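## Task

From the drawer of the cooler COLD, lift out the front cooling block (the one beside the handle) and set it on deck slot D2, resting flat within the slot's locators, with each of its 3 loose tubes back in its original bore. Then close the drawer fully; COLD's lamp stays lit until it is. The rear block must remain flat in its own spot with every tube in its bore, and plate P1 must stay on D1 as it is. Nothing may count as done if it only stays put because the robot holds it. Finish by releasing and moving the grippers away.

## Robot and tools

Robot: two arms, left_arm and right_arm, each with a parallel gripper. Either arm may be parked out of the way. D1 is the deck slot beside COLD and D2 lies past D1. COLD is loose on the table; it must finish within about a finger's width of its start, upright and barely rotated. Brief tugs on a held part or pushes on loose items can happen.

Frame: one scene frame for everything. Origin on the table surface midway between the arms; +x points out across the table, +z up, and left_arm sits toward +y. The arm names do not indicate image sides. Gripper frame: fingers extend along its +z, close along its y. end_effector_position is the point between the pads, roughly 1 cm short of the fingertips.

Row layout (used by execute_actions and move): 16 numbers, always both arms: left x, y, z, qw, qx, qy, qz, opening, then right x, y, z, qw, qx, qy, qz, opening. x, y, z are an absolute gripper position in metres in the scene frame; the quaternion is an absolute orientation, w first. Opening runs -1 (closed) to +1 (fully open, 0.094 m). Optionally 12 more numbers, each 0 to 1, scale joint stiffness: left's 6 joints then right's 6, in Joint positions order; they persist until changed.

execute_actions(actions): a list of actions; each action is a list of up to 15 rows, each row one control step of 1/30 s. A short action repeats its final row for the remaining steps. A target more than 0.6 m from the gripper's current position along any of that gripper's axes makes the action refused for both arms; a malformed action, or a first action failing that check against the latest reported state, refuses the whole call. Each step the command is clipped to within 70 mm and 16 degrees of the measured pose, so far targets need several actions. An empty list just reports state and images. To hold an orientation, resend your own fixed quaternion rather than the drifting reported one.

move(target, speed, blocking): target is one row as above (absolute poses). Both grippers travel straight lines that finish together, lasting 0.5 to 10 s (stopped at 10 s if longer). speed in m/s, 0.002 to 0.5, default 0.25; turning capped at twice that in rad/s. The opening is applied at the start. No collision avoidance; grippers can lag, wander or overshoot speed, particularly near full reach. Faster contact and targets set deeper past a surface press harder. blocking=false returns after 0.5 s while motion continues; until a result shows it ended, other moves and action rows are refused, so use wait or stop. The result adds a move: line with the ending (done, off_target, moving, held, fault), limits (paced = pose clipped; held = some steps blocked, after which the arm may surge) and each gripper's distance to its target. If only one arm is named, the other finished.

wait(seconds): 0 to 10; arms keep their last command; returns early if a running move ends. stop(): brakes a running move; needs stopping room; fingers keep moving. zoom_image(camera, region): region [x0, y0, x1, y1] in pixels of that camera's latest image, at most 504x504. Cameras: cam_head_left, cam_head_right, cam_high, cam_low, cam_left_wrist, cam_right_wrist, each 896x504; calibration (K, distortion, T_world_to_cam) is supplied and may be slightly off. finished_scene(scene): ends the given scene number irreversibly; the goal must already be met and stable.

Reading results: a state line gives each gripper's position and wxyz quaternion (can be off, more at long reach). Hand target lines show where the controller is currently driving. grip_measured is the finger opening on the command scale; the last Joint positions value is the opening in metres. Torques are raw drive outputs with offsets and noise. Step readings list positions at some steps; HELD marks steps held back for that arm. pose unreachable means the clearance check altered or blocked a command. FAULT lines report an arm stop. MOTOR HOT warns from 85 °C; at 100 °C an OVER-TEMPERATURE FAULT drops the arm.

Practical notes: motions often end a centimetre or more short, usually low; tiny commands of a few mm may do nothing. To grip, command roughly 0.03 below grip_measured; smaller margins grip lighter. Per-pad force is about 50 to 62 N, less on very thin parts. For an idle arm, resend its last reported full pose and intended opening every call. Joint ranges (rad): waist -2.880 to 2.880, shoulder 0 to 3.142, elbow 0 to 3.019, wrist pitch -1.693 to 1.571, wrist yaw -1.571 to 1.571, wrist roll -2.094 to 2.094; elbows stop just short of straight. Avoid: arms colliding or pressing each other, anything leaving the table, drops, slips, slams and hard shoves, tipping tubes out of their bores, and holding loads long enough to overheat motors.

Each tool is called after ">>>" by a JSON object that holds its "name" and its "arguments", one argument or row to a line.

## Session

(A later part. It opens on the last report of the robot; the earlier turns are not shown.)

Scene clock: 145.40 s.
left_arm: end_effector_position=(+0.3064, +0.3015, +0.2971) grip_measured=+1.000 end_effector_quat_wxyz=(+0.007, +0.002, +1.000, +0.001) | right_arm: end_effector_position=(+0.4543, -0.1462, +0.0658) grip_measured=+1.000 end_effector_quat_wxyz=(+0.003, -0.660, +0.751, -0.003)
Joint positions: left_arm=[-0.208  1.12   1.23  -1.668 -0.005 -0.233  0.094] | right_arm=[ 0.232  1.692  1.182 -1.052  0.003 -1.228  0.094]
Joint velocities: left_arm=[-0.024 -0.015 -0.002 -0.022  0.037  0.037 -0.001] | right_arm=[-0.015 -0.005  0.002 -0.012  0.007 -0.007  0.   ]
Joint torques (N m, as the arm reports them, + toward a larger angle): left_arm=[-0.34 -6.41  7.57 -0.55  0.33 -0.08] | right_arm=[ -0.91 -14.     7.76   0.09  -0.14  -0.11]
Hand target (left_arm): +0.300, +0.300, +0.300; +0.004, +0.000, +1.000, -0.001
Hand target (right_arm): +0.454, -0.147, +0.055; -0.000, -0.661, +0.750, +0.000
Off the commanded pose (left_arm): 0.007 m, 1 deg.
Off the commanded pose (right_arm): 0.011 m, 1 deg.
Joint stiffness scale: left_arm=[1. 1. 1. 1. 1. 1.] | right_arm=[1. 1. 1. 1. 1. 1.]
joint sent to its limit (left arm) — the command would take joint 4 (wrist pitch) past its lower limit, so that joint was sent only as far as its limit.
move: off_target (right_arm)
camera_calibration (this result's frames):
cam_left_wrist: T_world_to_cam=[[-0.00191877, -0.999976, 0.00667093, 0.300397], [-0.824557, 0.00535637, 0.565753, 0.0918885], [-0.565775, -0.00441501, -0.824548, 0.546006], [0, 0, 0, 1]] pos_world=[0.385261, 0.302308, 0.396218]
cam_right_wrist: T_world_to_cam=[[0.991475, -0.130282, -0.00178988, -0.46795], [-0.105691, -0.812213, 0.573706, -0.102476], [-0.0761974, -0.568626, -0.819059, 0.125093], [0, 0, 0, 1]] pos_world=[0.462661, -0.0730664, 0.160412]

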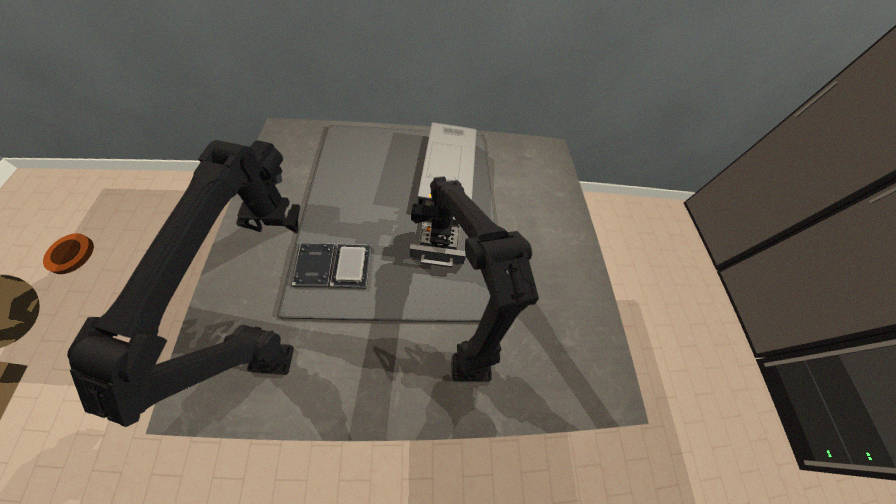

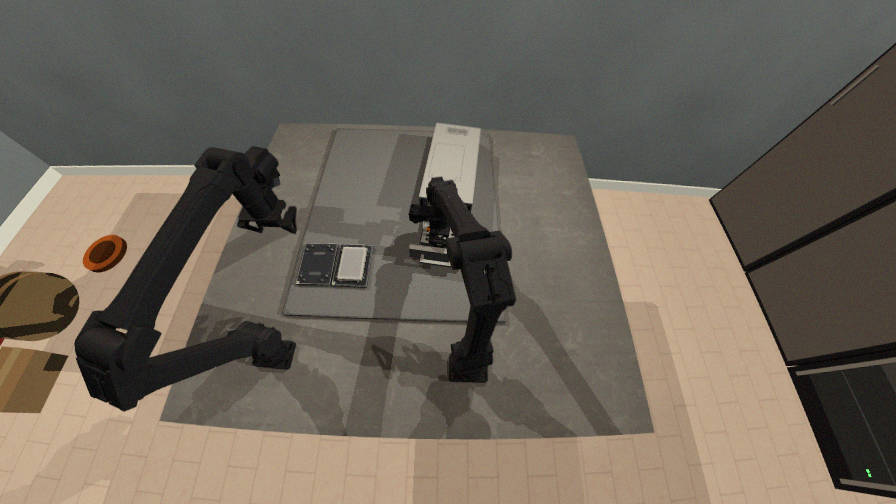

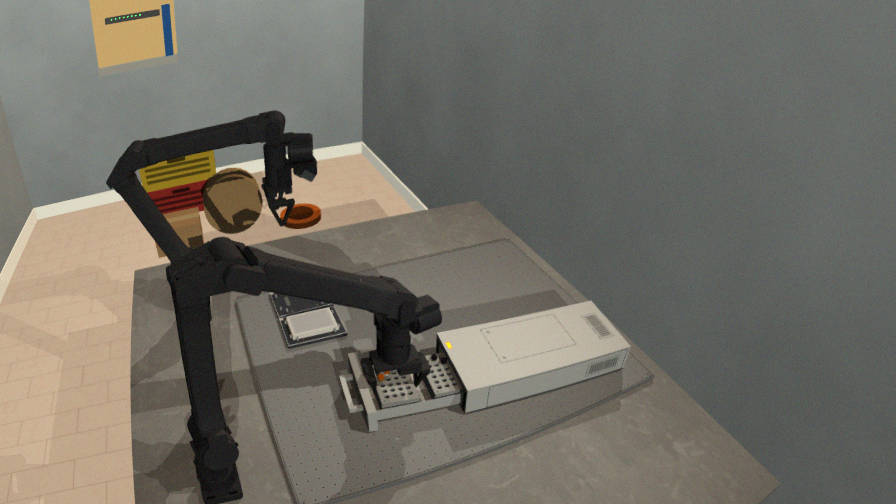

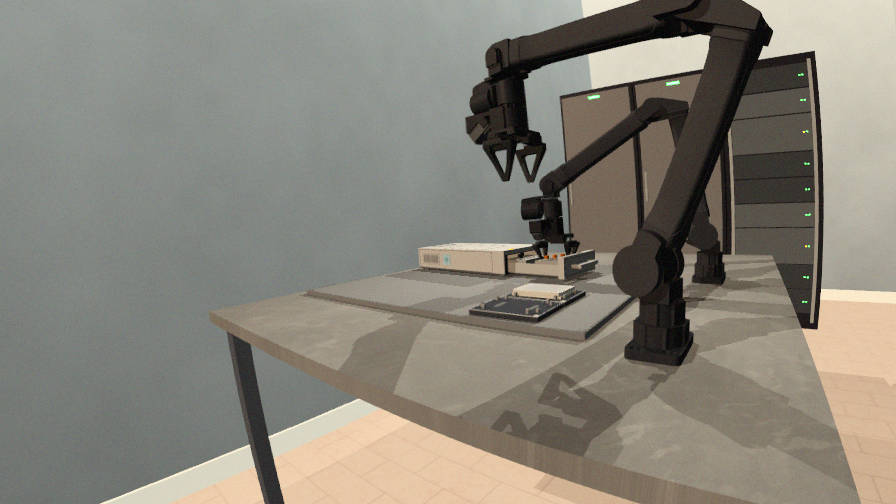

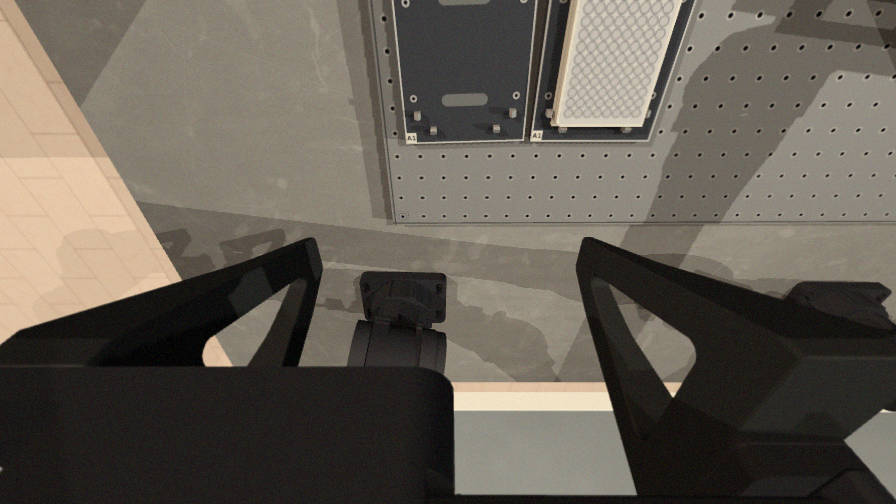

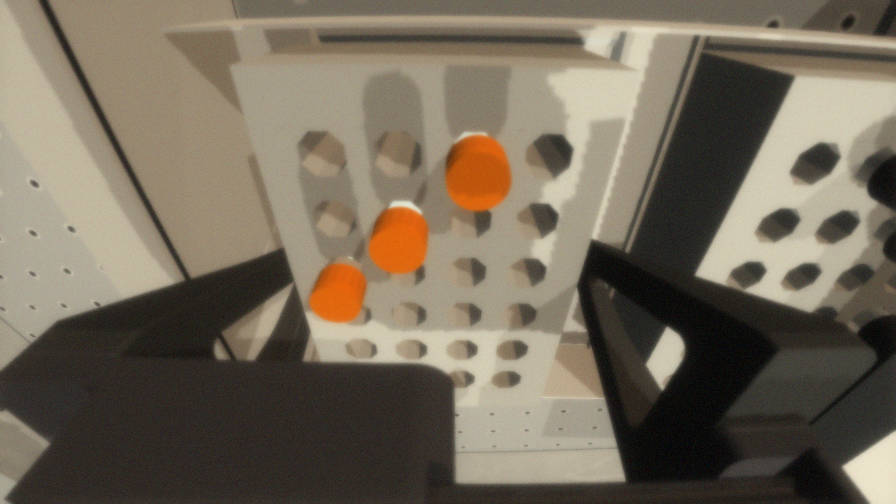

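>>> {"name": "move", "arguments": {
  "target": [0.3,0.3,0.3,0,0,1,0,1,0.452,-0.147,0.05,0,-0.661,0.75,0,0.5],
  "speed": 0.04
}}

>>> {"name": "move", "arguments": {
  "target": [0.3,0.3,0.3,0,0,1,0,1,0.46,-0.147,0.19,0,-0.661,0.75,0,0.5],
  "speed": 0.07
}}

Scene clock: 147.97 s.
left_arm: end_effector_position=(+0.3064, +0.3015, +0.2971) grip_measured=+1.000 end_effector_quat_wxyz=(+0.007, +0.002, +1.000, +0.001) | right_arm: end_effector_position=(+0.4525, -0.1461, +0.0650) grip_measured=+0.809 end_effector_quat_wxyz=(+0.002, -0.660, +0.751, -0.001)
Joint positions: left_arm=[-0.208  1.12   1.23  -1.668 -0.005 -0.233  0.094] | right_arm=[ 0.232  1.692  1.179 -1.054 -0.    -1.228  0.085]
Joint velocities: left_arm=[-0.015  0.005  0.022 -0.012  0.007 -0.022  0.001] | right_arm=[-0.015  0.005  0.022 -0.017 -0.007 -0.051 -0.001]
Joint torques (N m, as the arm reports them, + toward a larger angle): left_arm=[-0.33 -6.37  7.58 -0.56  0.33 -0.07] | right_arm=[ -0.91 -13.67   7.06   0.58  -0.04  -0.11]
Hand target (left_arm): +0.300, +0.300, +0.300; +0.004, +0.000, +1.000, -0.001
Hand target (right_arm): +0.452, -0.147, +0.050; -0.000, -0.661, +0.750, +0.000
Off the commanded pose (left_arm): 0.007 m, 1 deg.
Off the commanded pose (right_arm): 0.015 m, 0 deg.
Joint stiffness scale: left_arm=[1. 1. 1. 1. 1. 1.] | right_arm=[1. 1. 1. 1. 1. 1.]
joint sent to its limit (left arm) — the command would take joint 4 (wrist pitch) past its lower limit, so that joint was sent only as far as its limit.
move: off_target (right_arm)
camera_calibration (this result's frames):
cam_left_wrist: T_world_to_cam=[[-0.00191877, -0.999976, 0.00667093, 0.300397], [-0.824557, 0.00535637, 0.565753, 0.0918885], [-0.565775, -0.00441501, -0.824548, 0.546006], [0, 0, 0, 1]] pos_world=[0.385261, 0.302308, 0.396218]
cam_right_wrist: T_world_to_cam=[[0.991455, -0.130259, -0.00700005, -0.465784], [-0.102789, -0.813155, 0.572899, -0.103517], [-0.0803175, -0.567284, -0.819596, 0.126393], [0, 0, 0, 1]] pos_world=[0.461315, -0.0731469, 0.159636]

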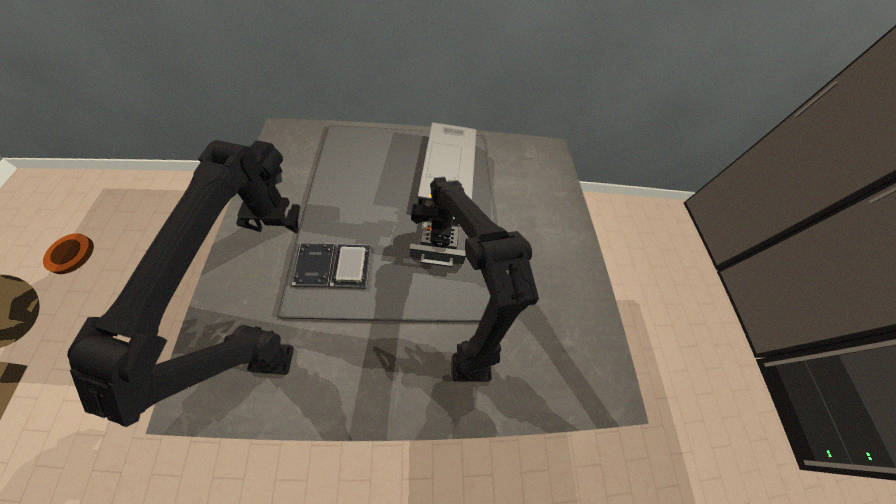

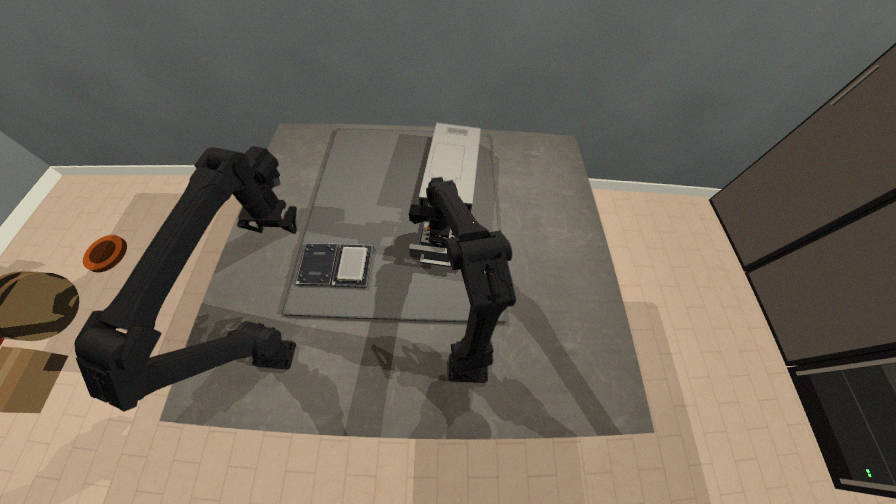

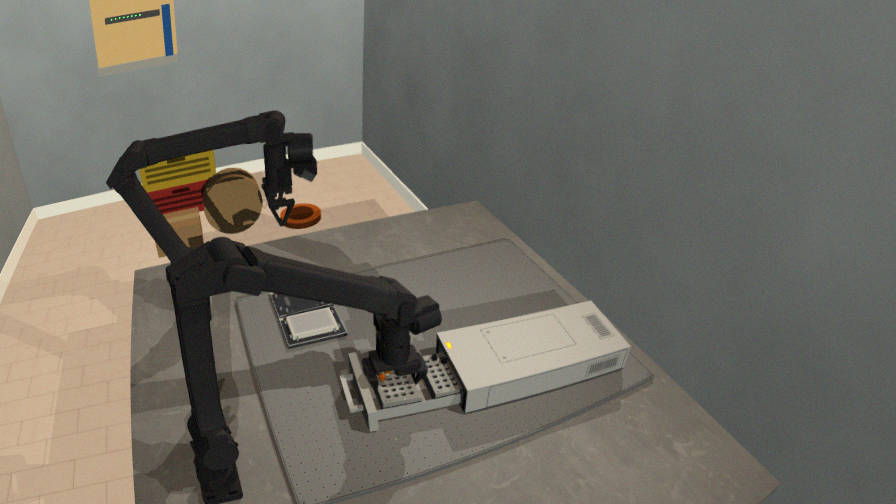

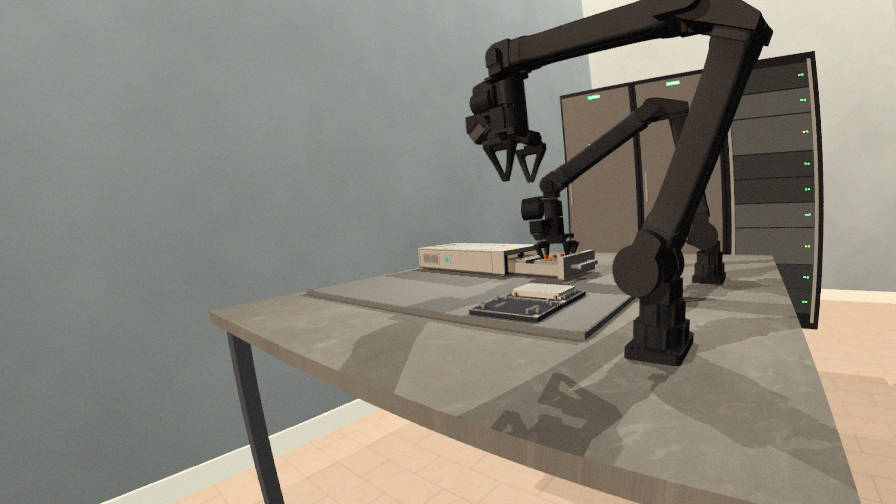

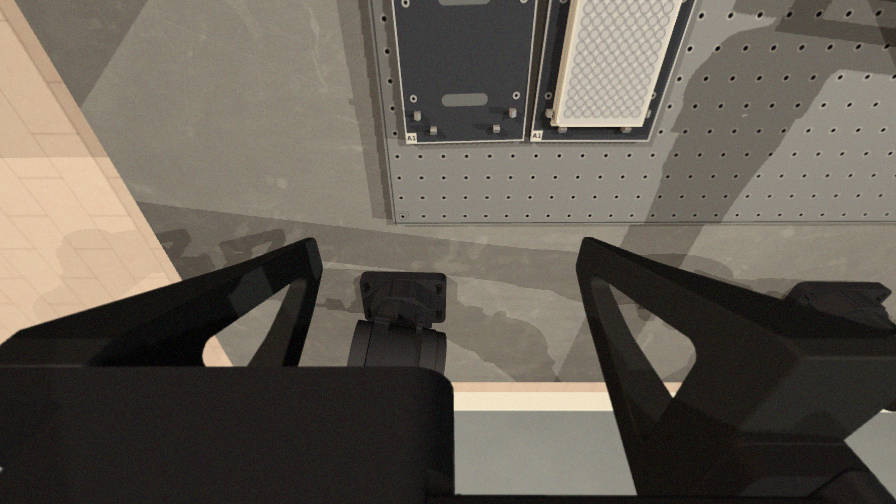

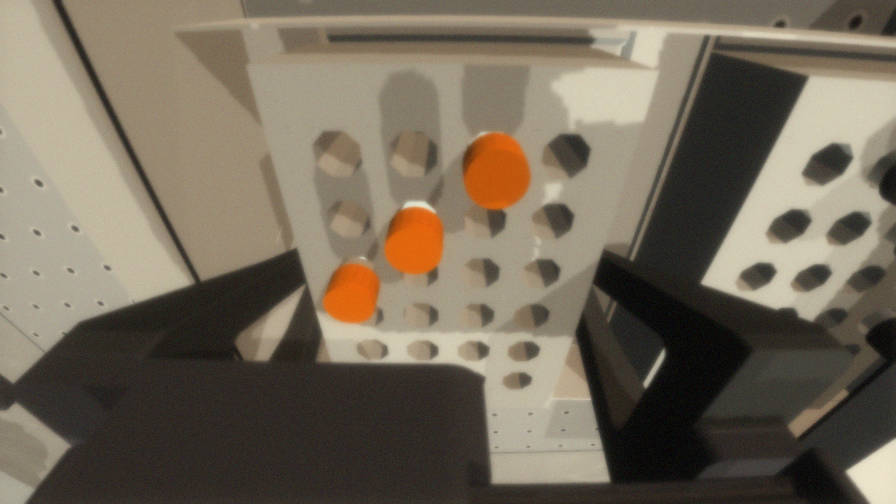

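Scene clock: 150.13 s.
left_arm: end_effector_position=(+0.3064, +0.3015, +0.2971) grip_measured=+1.000 end_effector_quat_wxyz=(+0.007, +0.002, +1.000, +0.001) | right_arm: end_effector_position=(+0.4295, -0.1481, +0.1379) grip_measured=+0.809 end_effector_quat_wxyz=(-0.048, -0.665, +0.745, +0.027)
Joint positions: left_arm=[-0.208  1.12   1.23  -1.668 -0.005 -0.233  0.094] | right_arm=[ 0.238  1.627  1.3   -1.354 -0.001 -1.239  0.085]
Joint velocities: left_arm=[-0.005 -0.005 -0.022  0.007  0.037 -0.037  0.   ] | right_arm=[ 0.005  0.005  0.022 -0.017  0.037 -0.022 -0.   ]
Joint torques (N m, as the arm reports them, + toward a larger angle): left_arm=[-0.34 -6.46  7.56 -0.55  0.33 -0.08] | right_arm=[ -1.47 -19.7   16.57  -1.53   0.03  -0.05]
Hand target (left_arm): +0.300, +0.300, +0.300; +0.004, +0.000, +1.000, -0.001
Hand target (right_arm): +0.452, -0.149, +0.190; +0.000, -0.661, +0.750, -0.001
Off the commanded pose (left_arm): 0.007 m, 1 deg.
Off the commanded pose (right_arm): 0.060 m, 6 deg.
Joint stiffness scale: left_arm=[1. 1. 1. 1. 1. 1.] | right_arm=[1. 1. 1. 1. 1. 1.]
joint sent to its limit (left arm) — the command would take joint 4 (wrist pitch) past its lower limit, so that joint was sent only as far as its limit.
move: off_target (right_arm)
camera_calibration (this result's frames):
cam_left_wrist: T_world_to_cam=[[-0.00191877, -0.999976, 0.00667093, 0.300397], [-0.824557, 0.00535637, 0.565753, 0.0918885], [-0.565775, -0.00441501, -0.824548, 0.546006], [0, 0, 0, 1]] pos_world=[0.385261, 0.302308, 0.396218]
cam_right_wrist: T_world_to_cam=[[0.986733, -0.115468, -0.114126, -0.423708], [-0.0245207, -0.800893, 0.598306, -0.184587], [-0.160488, -0.58757, -0.793099, 0.210931], [0, 0, 0, 1]] pos_world=[0.447413, -0.0728226, 0.229373]

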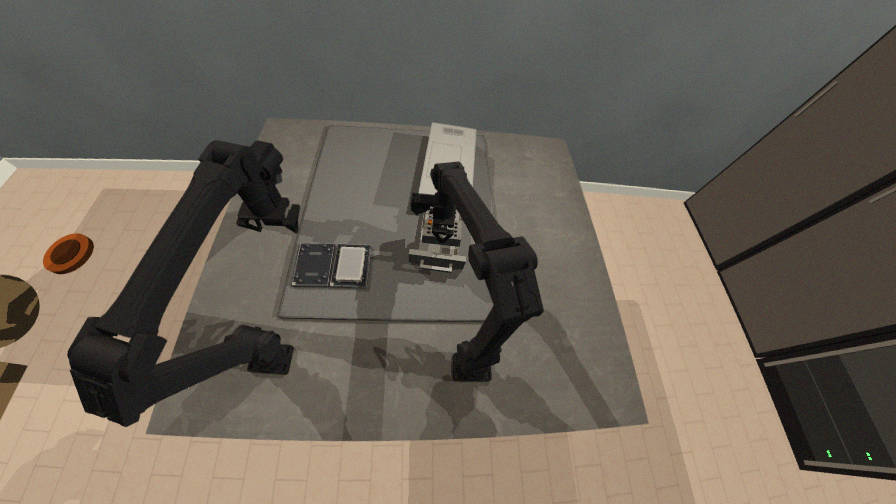

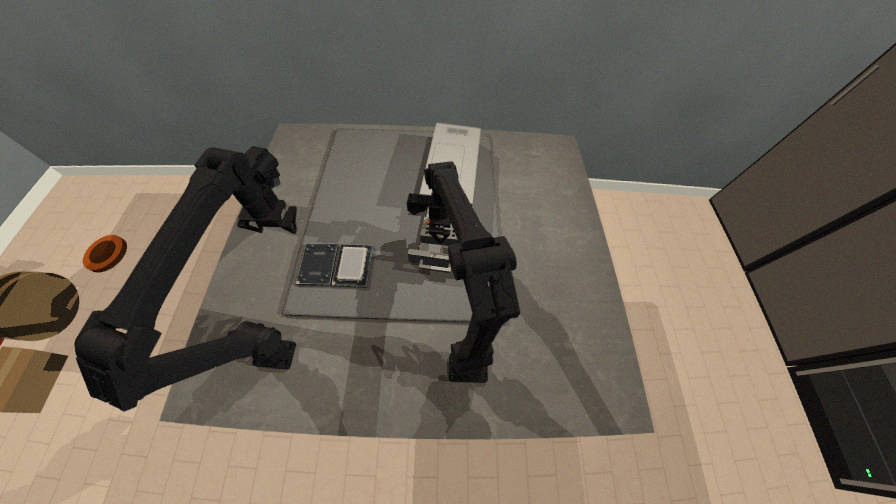

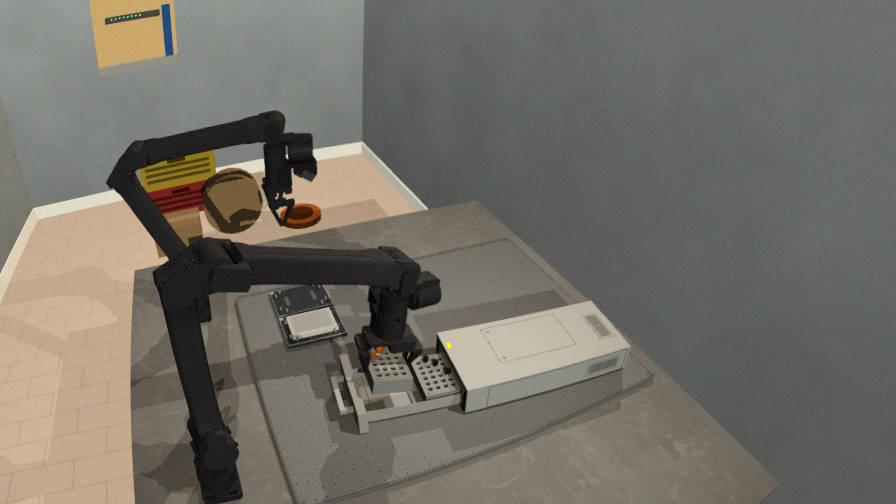

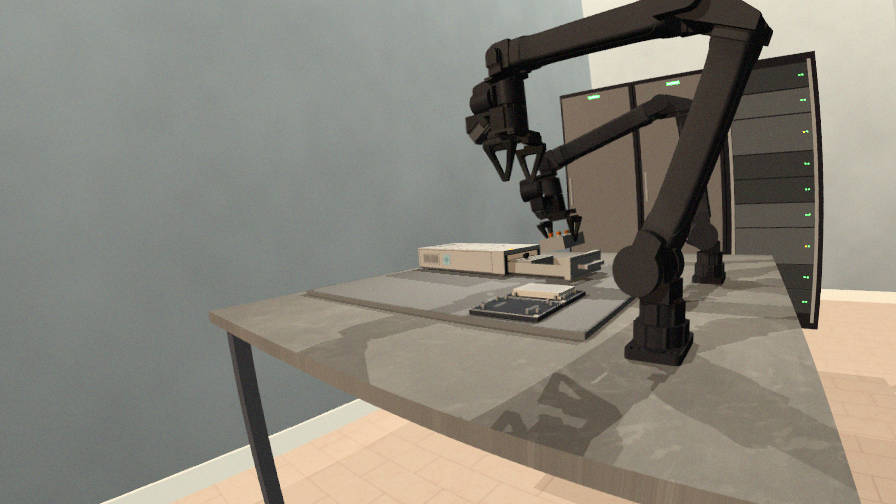

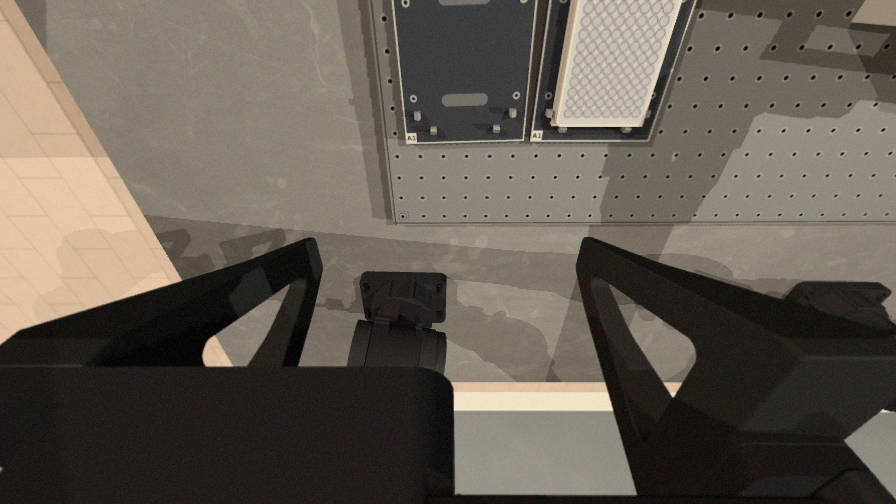

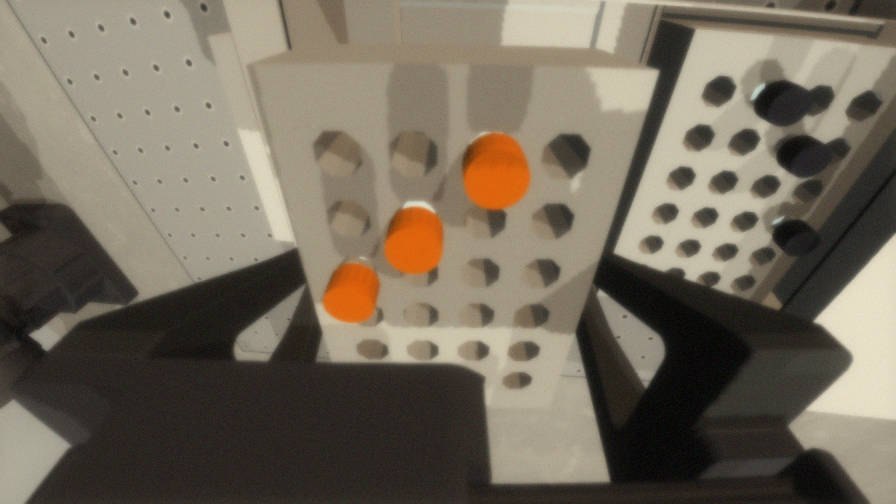

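>>> {"name": "move", "arguments": {
  "target": [0.3,0.3,0.3,0,0,1,0,1,0.44,-0.14,0.25,0,-0.661,0.75,0,0.5],
  "speed": 0.08
}}

>>> {"name": "move", "arguments": {
  "target": [0.3,0.3,0.3,0,0,1,0,1,0.5,0.06,0.22,0,0,1,0,0.5],
  "speed": 0.1
}}

Scene clock: 155.40 s.
left_arm: end_effector_position=(+0.3064, +0.3015, +0.2971) grip_measured=+1.000 end_effector_quat_wxyz=(+0.007, +0.002, +1.000, +0.001) | right_arm: end_effector_position=(+0.4185, -0.1506, +0.1975) grip_measured=+0.809 end_effector_quat_wxyz=(-0.048, -0.662, +0.747, +0.027)
Joint positions: left_arm=[-0.208  1.12   1.23  -1.668 -0.005 -0.233  0.094] | right_arm=[ 0.238  1.56   1.381 -1.501 -0.001 -1.23   0.085]
Joint velocities: left_arm=[-0.005  0.005  0.007 -0.007  0.081 -0.007  0.   ] | right_arm=[-0.015  0.005 -0.007 -0.046  0.007 -0.022 -0.   ]
Joint torques (N m, as the arm reports them, + toward a larger angle): left_arm=[-0.34 -6.44  7.57 -0.55  0.33 -0.08] | right_arm=[ -0.1  -18.93  17.22  -1.48  -0.13   0.1 ]
Hand target (left_arm): +0.300, +0.300, +0.300; +0.004, +0.000, +1.000, -0.001
Hand target (right_arm): +0.433, -0.142, +0.250; +0.001, -0.661, +0.750, +0.001
Off the commanded pose (left_arm): 0.007 m, 1 deg.
Off the commanded pose (right_arm): 0.058 m, 6 deg.
Joint stiffness scale: left_arm=[1. 1. 1. 1. 1. 1.] | right_arm=[1. 1. 1. 1. 1. 1.]
joint sent to its limit (left arm) — the command would take joint 4 (wrist pitch) past its lower limit, so that joint was sent only as far as its limit.
move: off_target (right_arm)
camera_calibration (this result's frames):
cam_left_wrist: T_world_to_cam=[[-0.00191877, -0.999976, 0.00667093, 0.300397], [-0.824557, 0.00535637, 0.565753, 0.0918885], [-0.565775, -0.00441501, -0.824548, 0.546006], [0, 0, 0, 1]] pos_world=[0.385261, 0.302308, 0.396218]
cam_right_wrist: T_world_to_cam=[[0.985757, -0.123798, -0.113831, -0.407282], [-0.031312, -0.800121, 0.59902, -0.219707], [-0.165236, -0.586924, -0.792602, 0.257065], [0, 0, 0, 1]] pos_world=[0.437078, -0.0753358, 0.288998]

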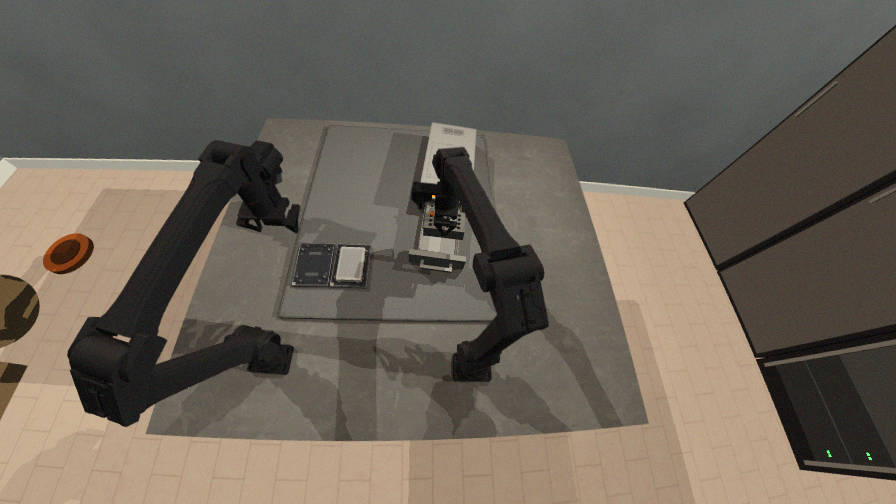

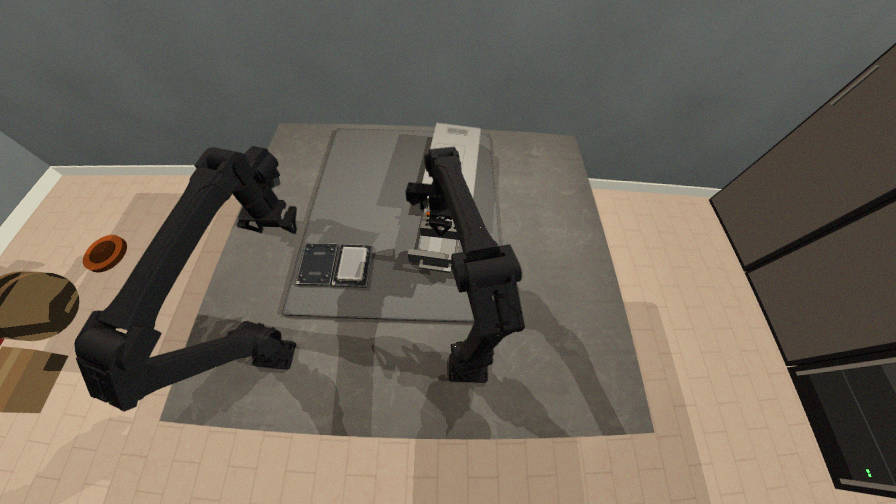

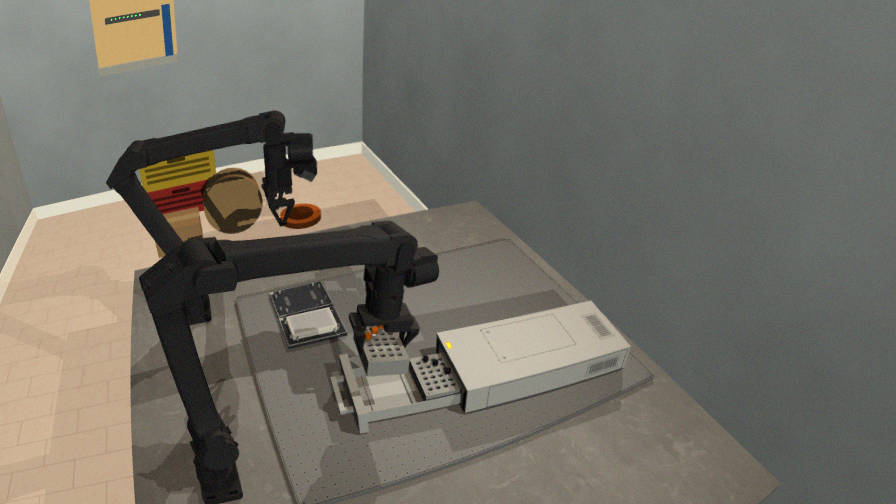

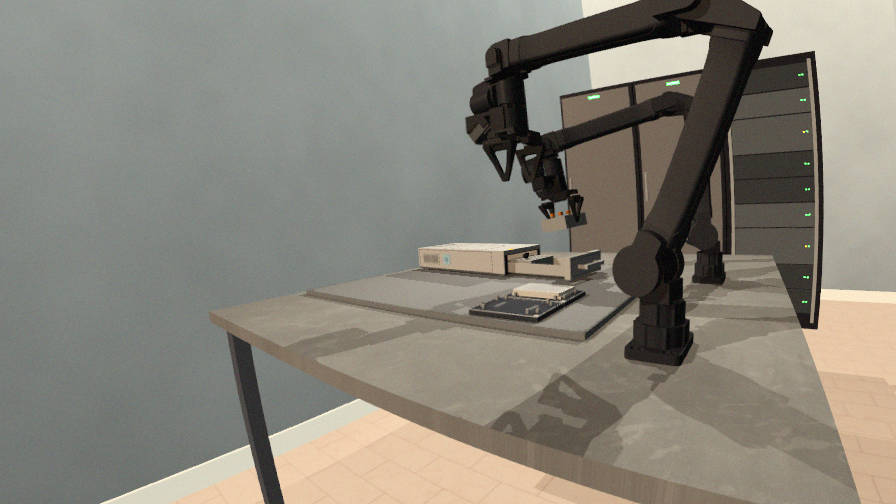

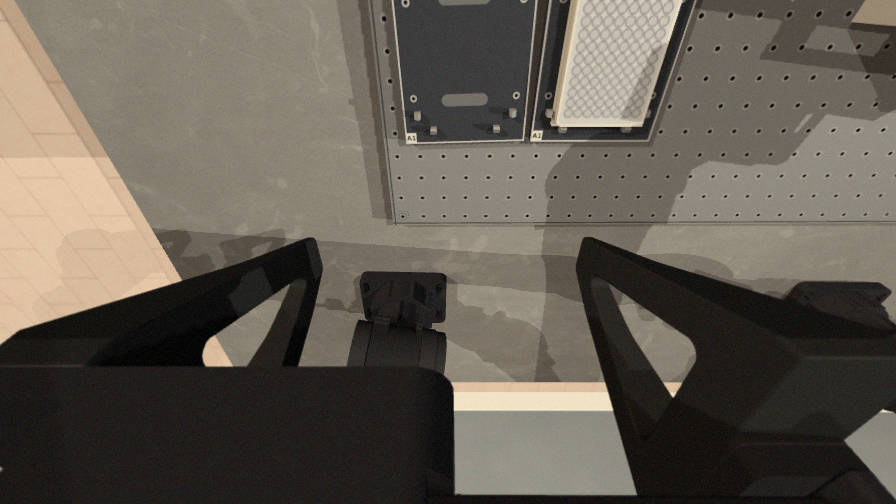

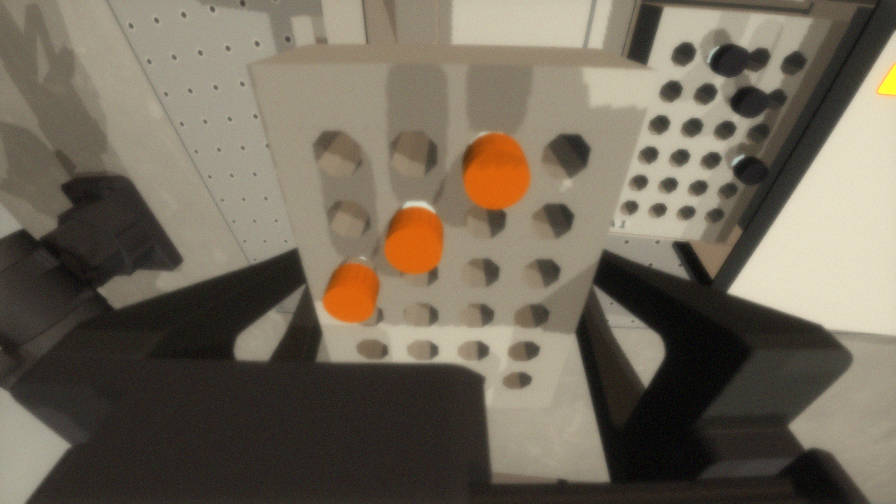

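Scene clock: 163.10 s.
left_arm: end_effector_position=(+0.3064, +0.3015, +0.2971) grip_measured=+1.000 end_effector_quat_wxyz=(+0.007, +0.002, +1.000, +0.001) | right_arm: end_effector_position=(+0.4832, +0.0409, +0.1680) grip_measured=+0.808 end_effector_quat_wxyz=(-0.048, -0.001, +0.999, -0.019)
Joint positions: left_arm=[-0.208  1.12   1.23  -1.668 -0.005 -0.233  0.094] | right_arm=[ 0.544  1.913  1.777 -1.537 -0.015  0.522  0.085]
Joint velocities: left_arm=[ 0.005 -0.015 -0.007  0.002 -0.037  0.037 -0.   ] | right_arm=[ 0.005 -0.005 -0.022 -0.032  0.022  0.007 -0.   ]
Joint torques (N m, as the arm reports them, + toward a larger angle): left_arm=[-0.37 -6.44  7.56 -0.56  0.33 -0.07] | right_arm=[  0.19 -24.39  17.94  -1.43   0.16   0.13]
Hand target (left_arm): +0.300, +0.300, +0.300; +0.004, +0.000, +1.000, -0.001
Hand target (right_arm): +0.495, +0.058, +0.223; -0.001, +0.000, +1.000, +0.007
Off the commanded pose (left_arm): 0.007 m, 1 deg.
Off the commanded pose (right_arm): 0.058 m, 6 deg.
Joint stiffness scale: left_arm=[1. 1. 1. 1. 1. 1.] | right_arm=[1. 1. 1. 1. 1. 1.]
joint sent to its limit (left arm) — the command would take joint 4 (wrist pitch) past its lower limit, so that joint was sent only as far as its limit.
move: off_target (right_arm)
camera_calibration (this result's frames):
cam_left_wrist: T_world_to_cam=[[-0.00191877, -0.999976, 0.00667093, 0.300397], [-0.824557, 0.00535637, 0.565753, 0.0918885], [-0.565775, -0.00441501, -0.824548, 0.546006], [0, 0, 0, 1]] pos_world=[0.385261, 0.302308, 0.396218]
cam_right_wrist: T_world_to_cam=[[0.00167226, -0.999614, 0.0277305, 0.0368892], [-0.760149, 0.0167472, 0.649533, 0.263493], [-0.649747, -0.0221655, -0.759827, 0.56217], [0, 0, 0, 1]] pos_world=[0.565501, 0.044923, 0.254981]

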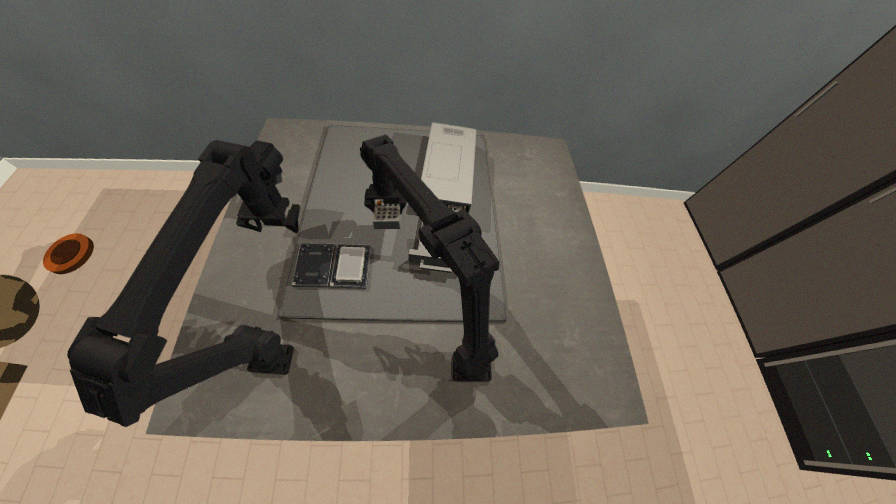

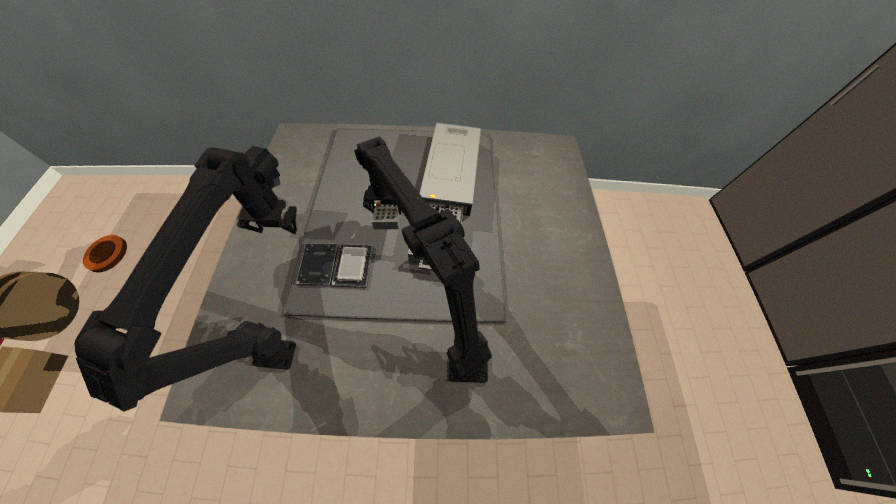

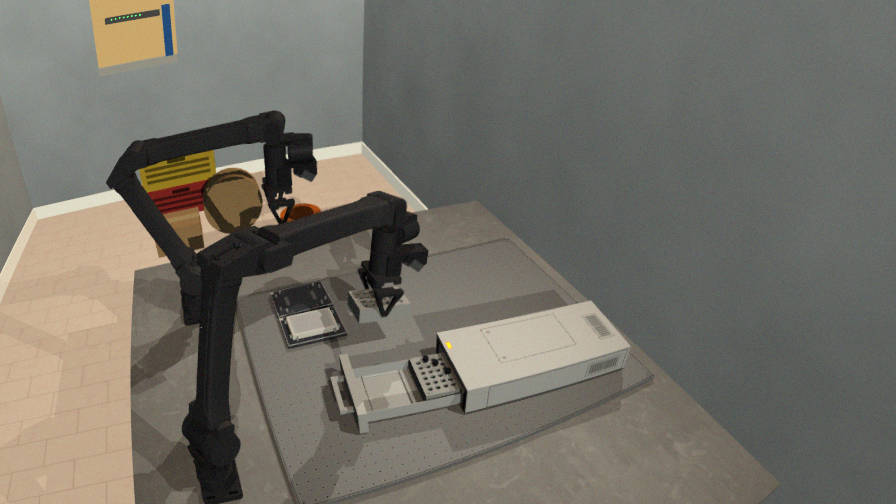

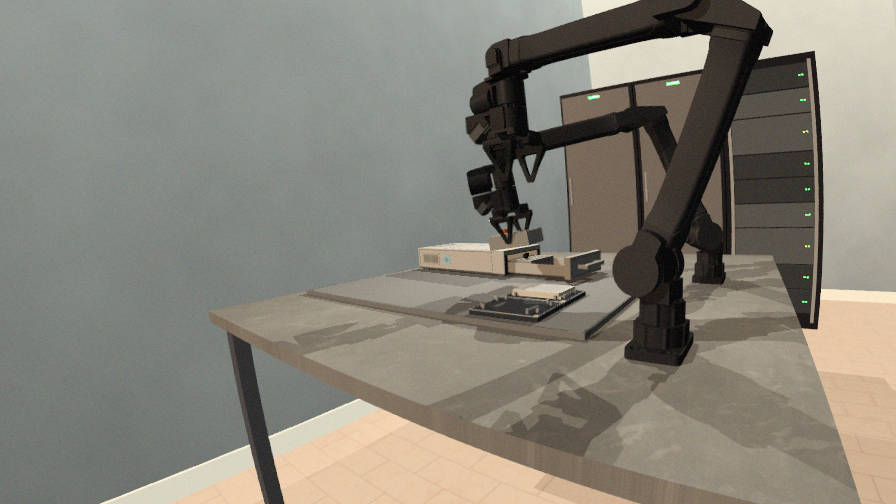

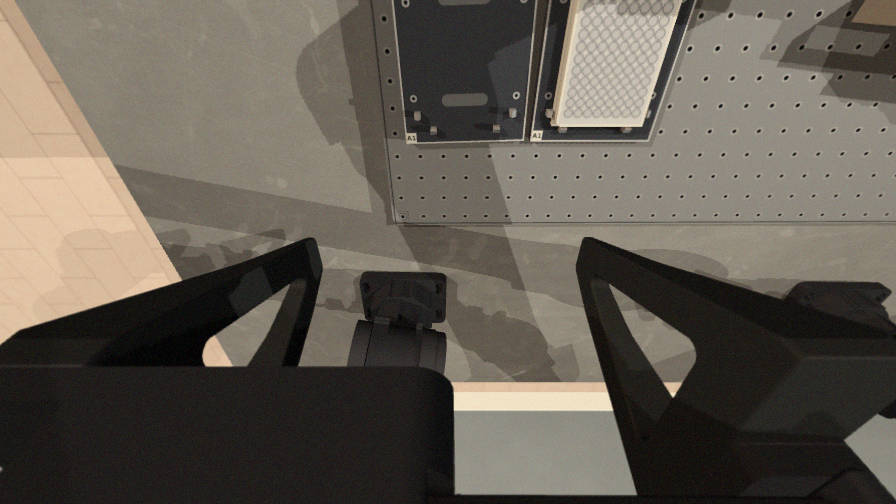

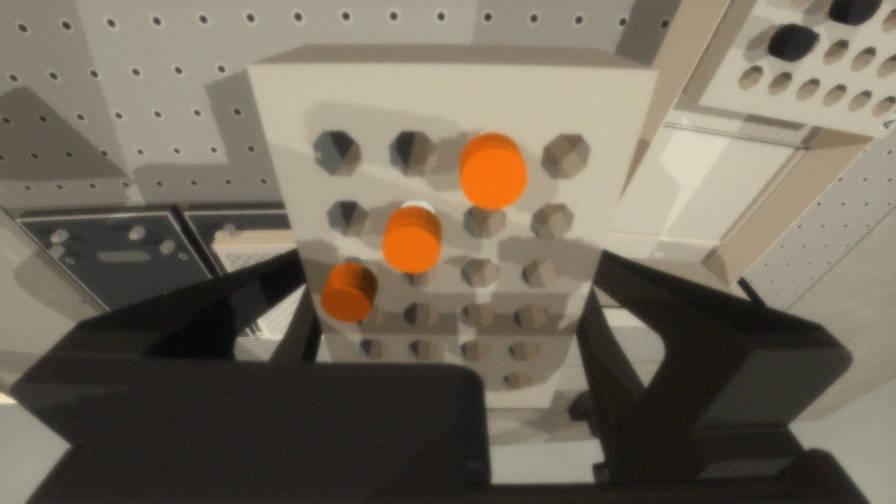

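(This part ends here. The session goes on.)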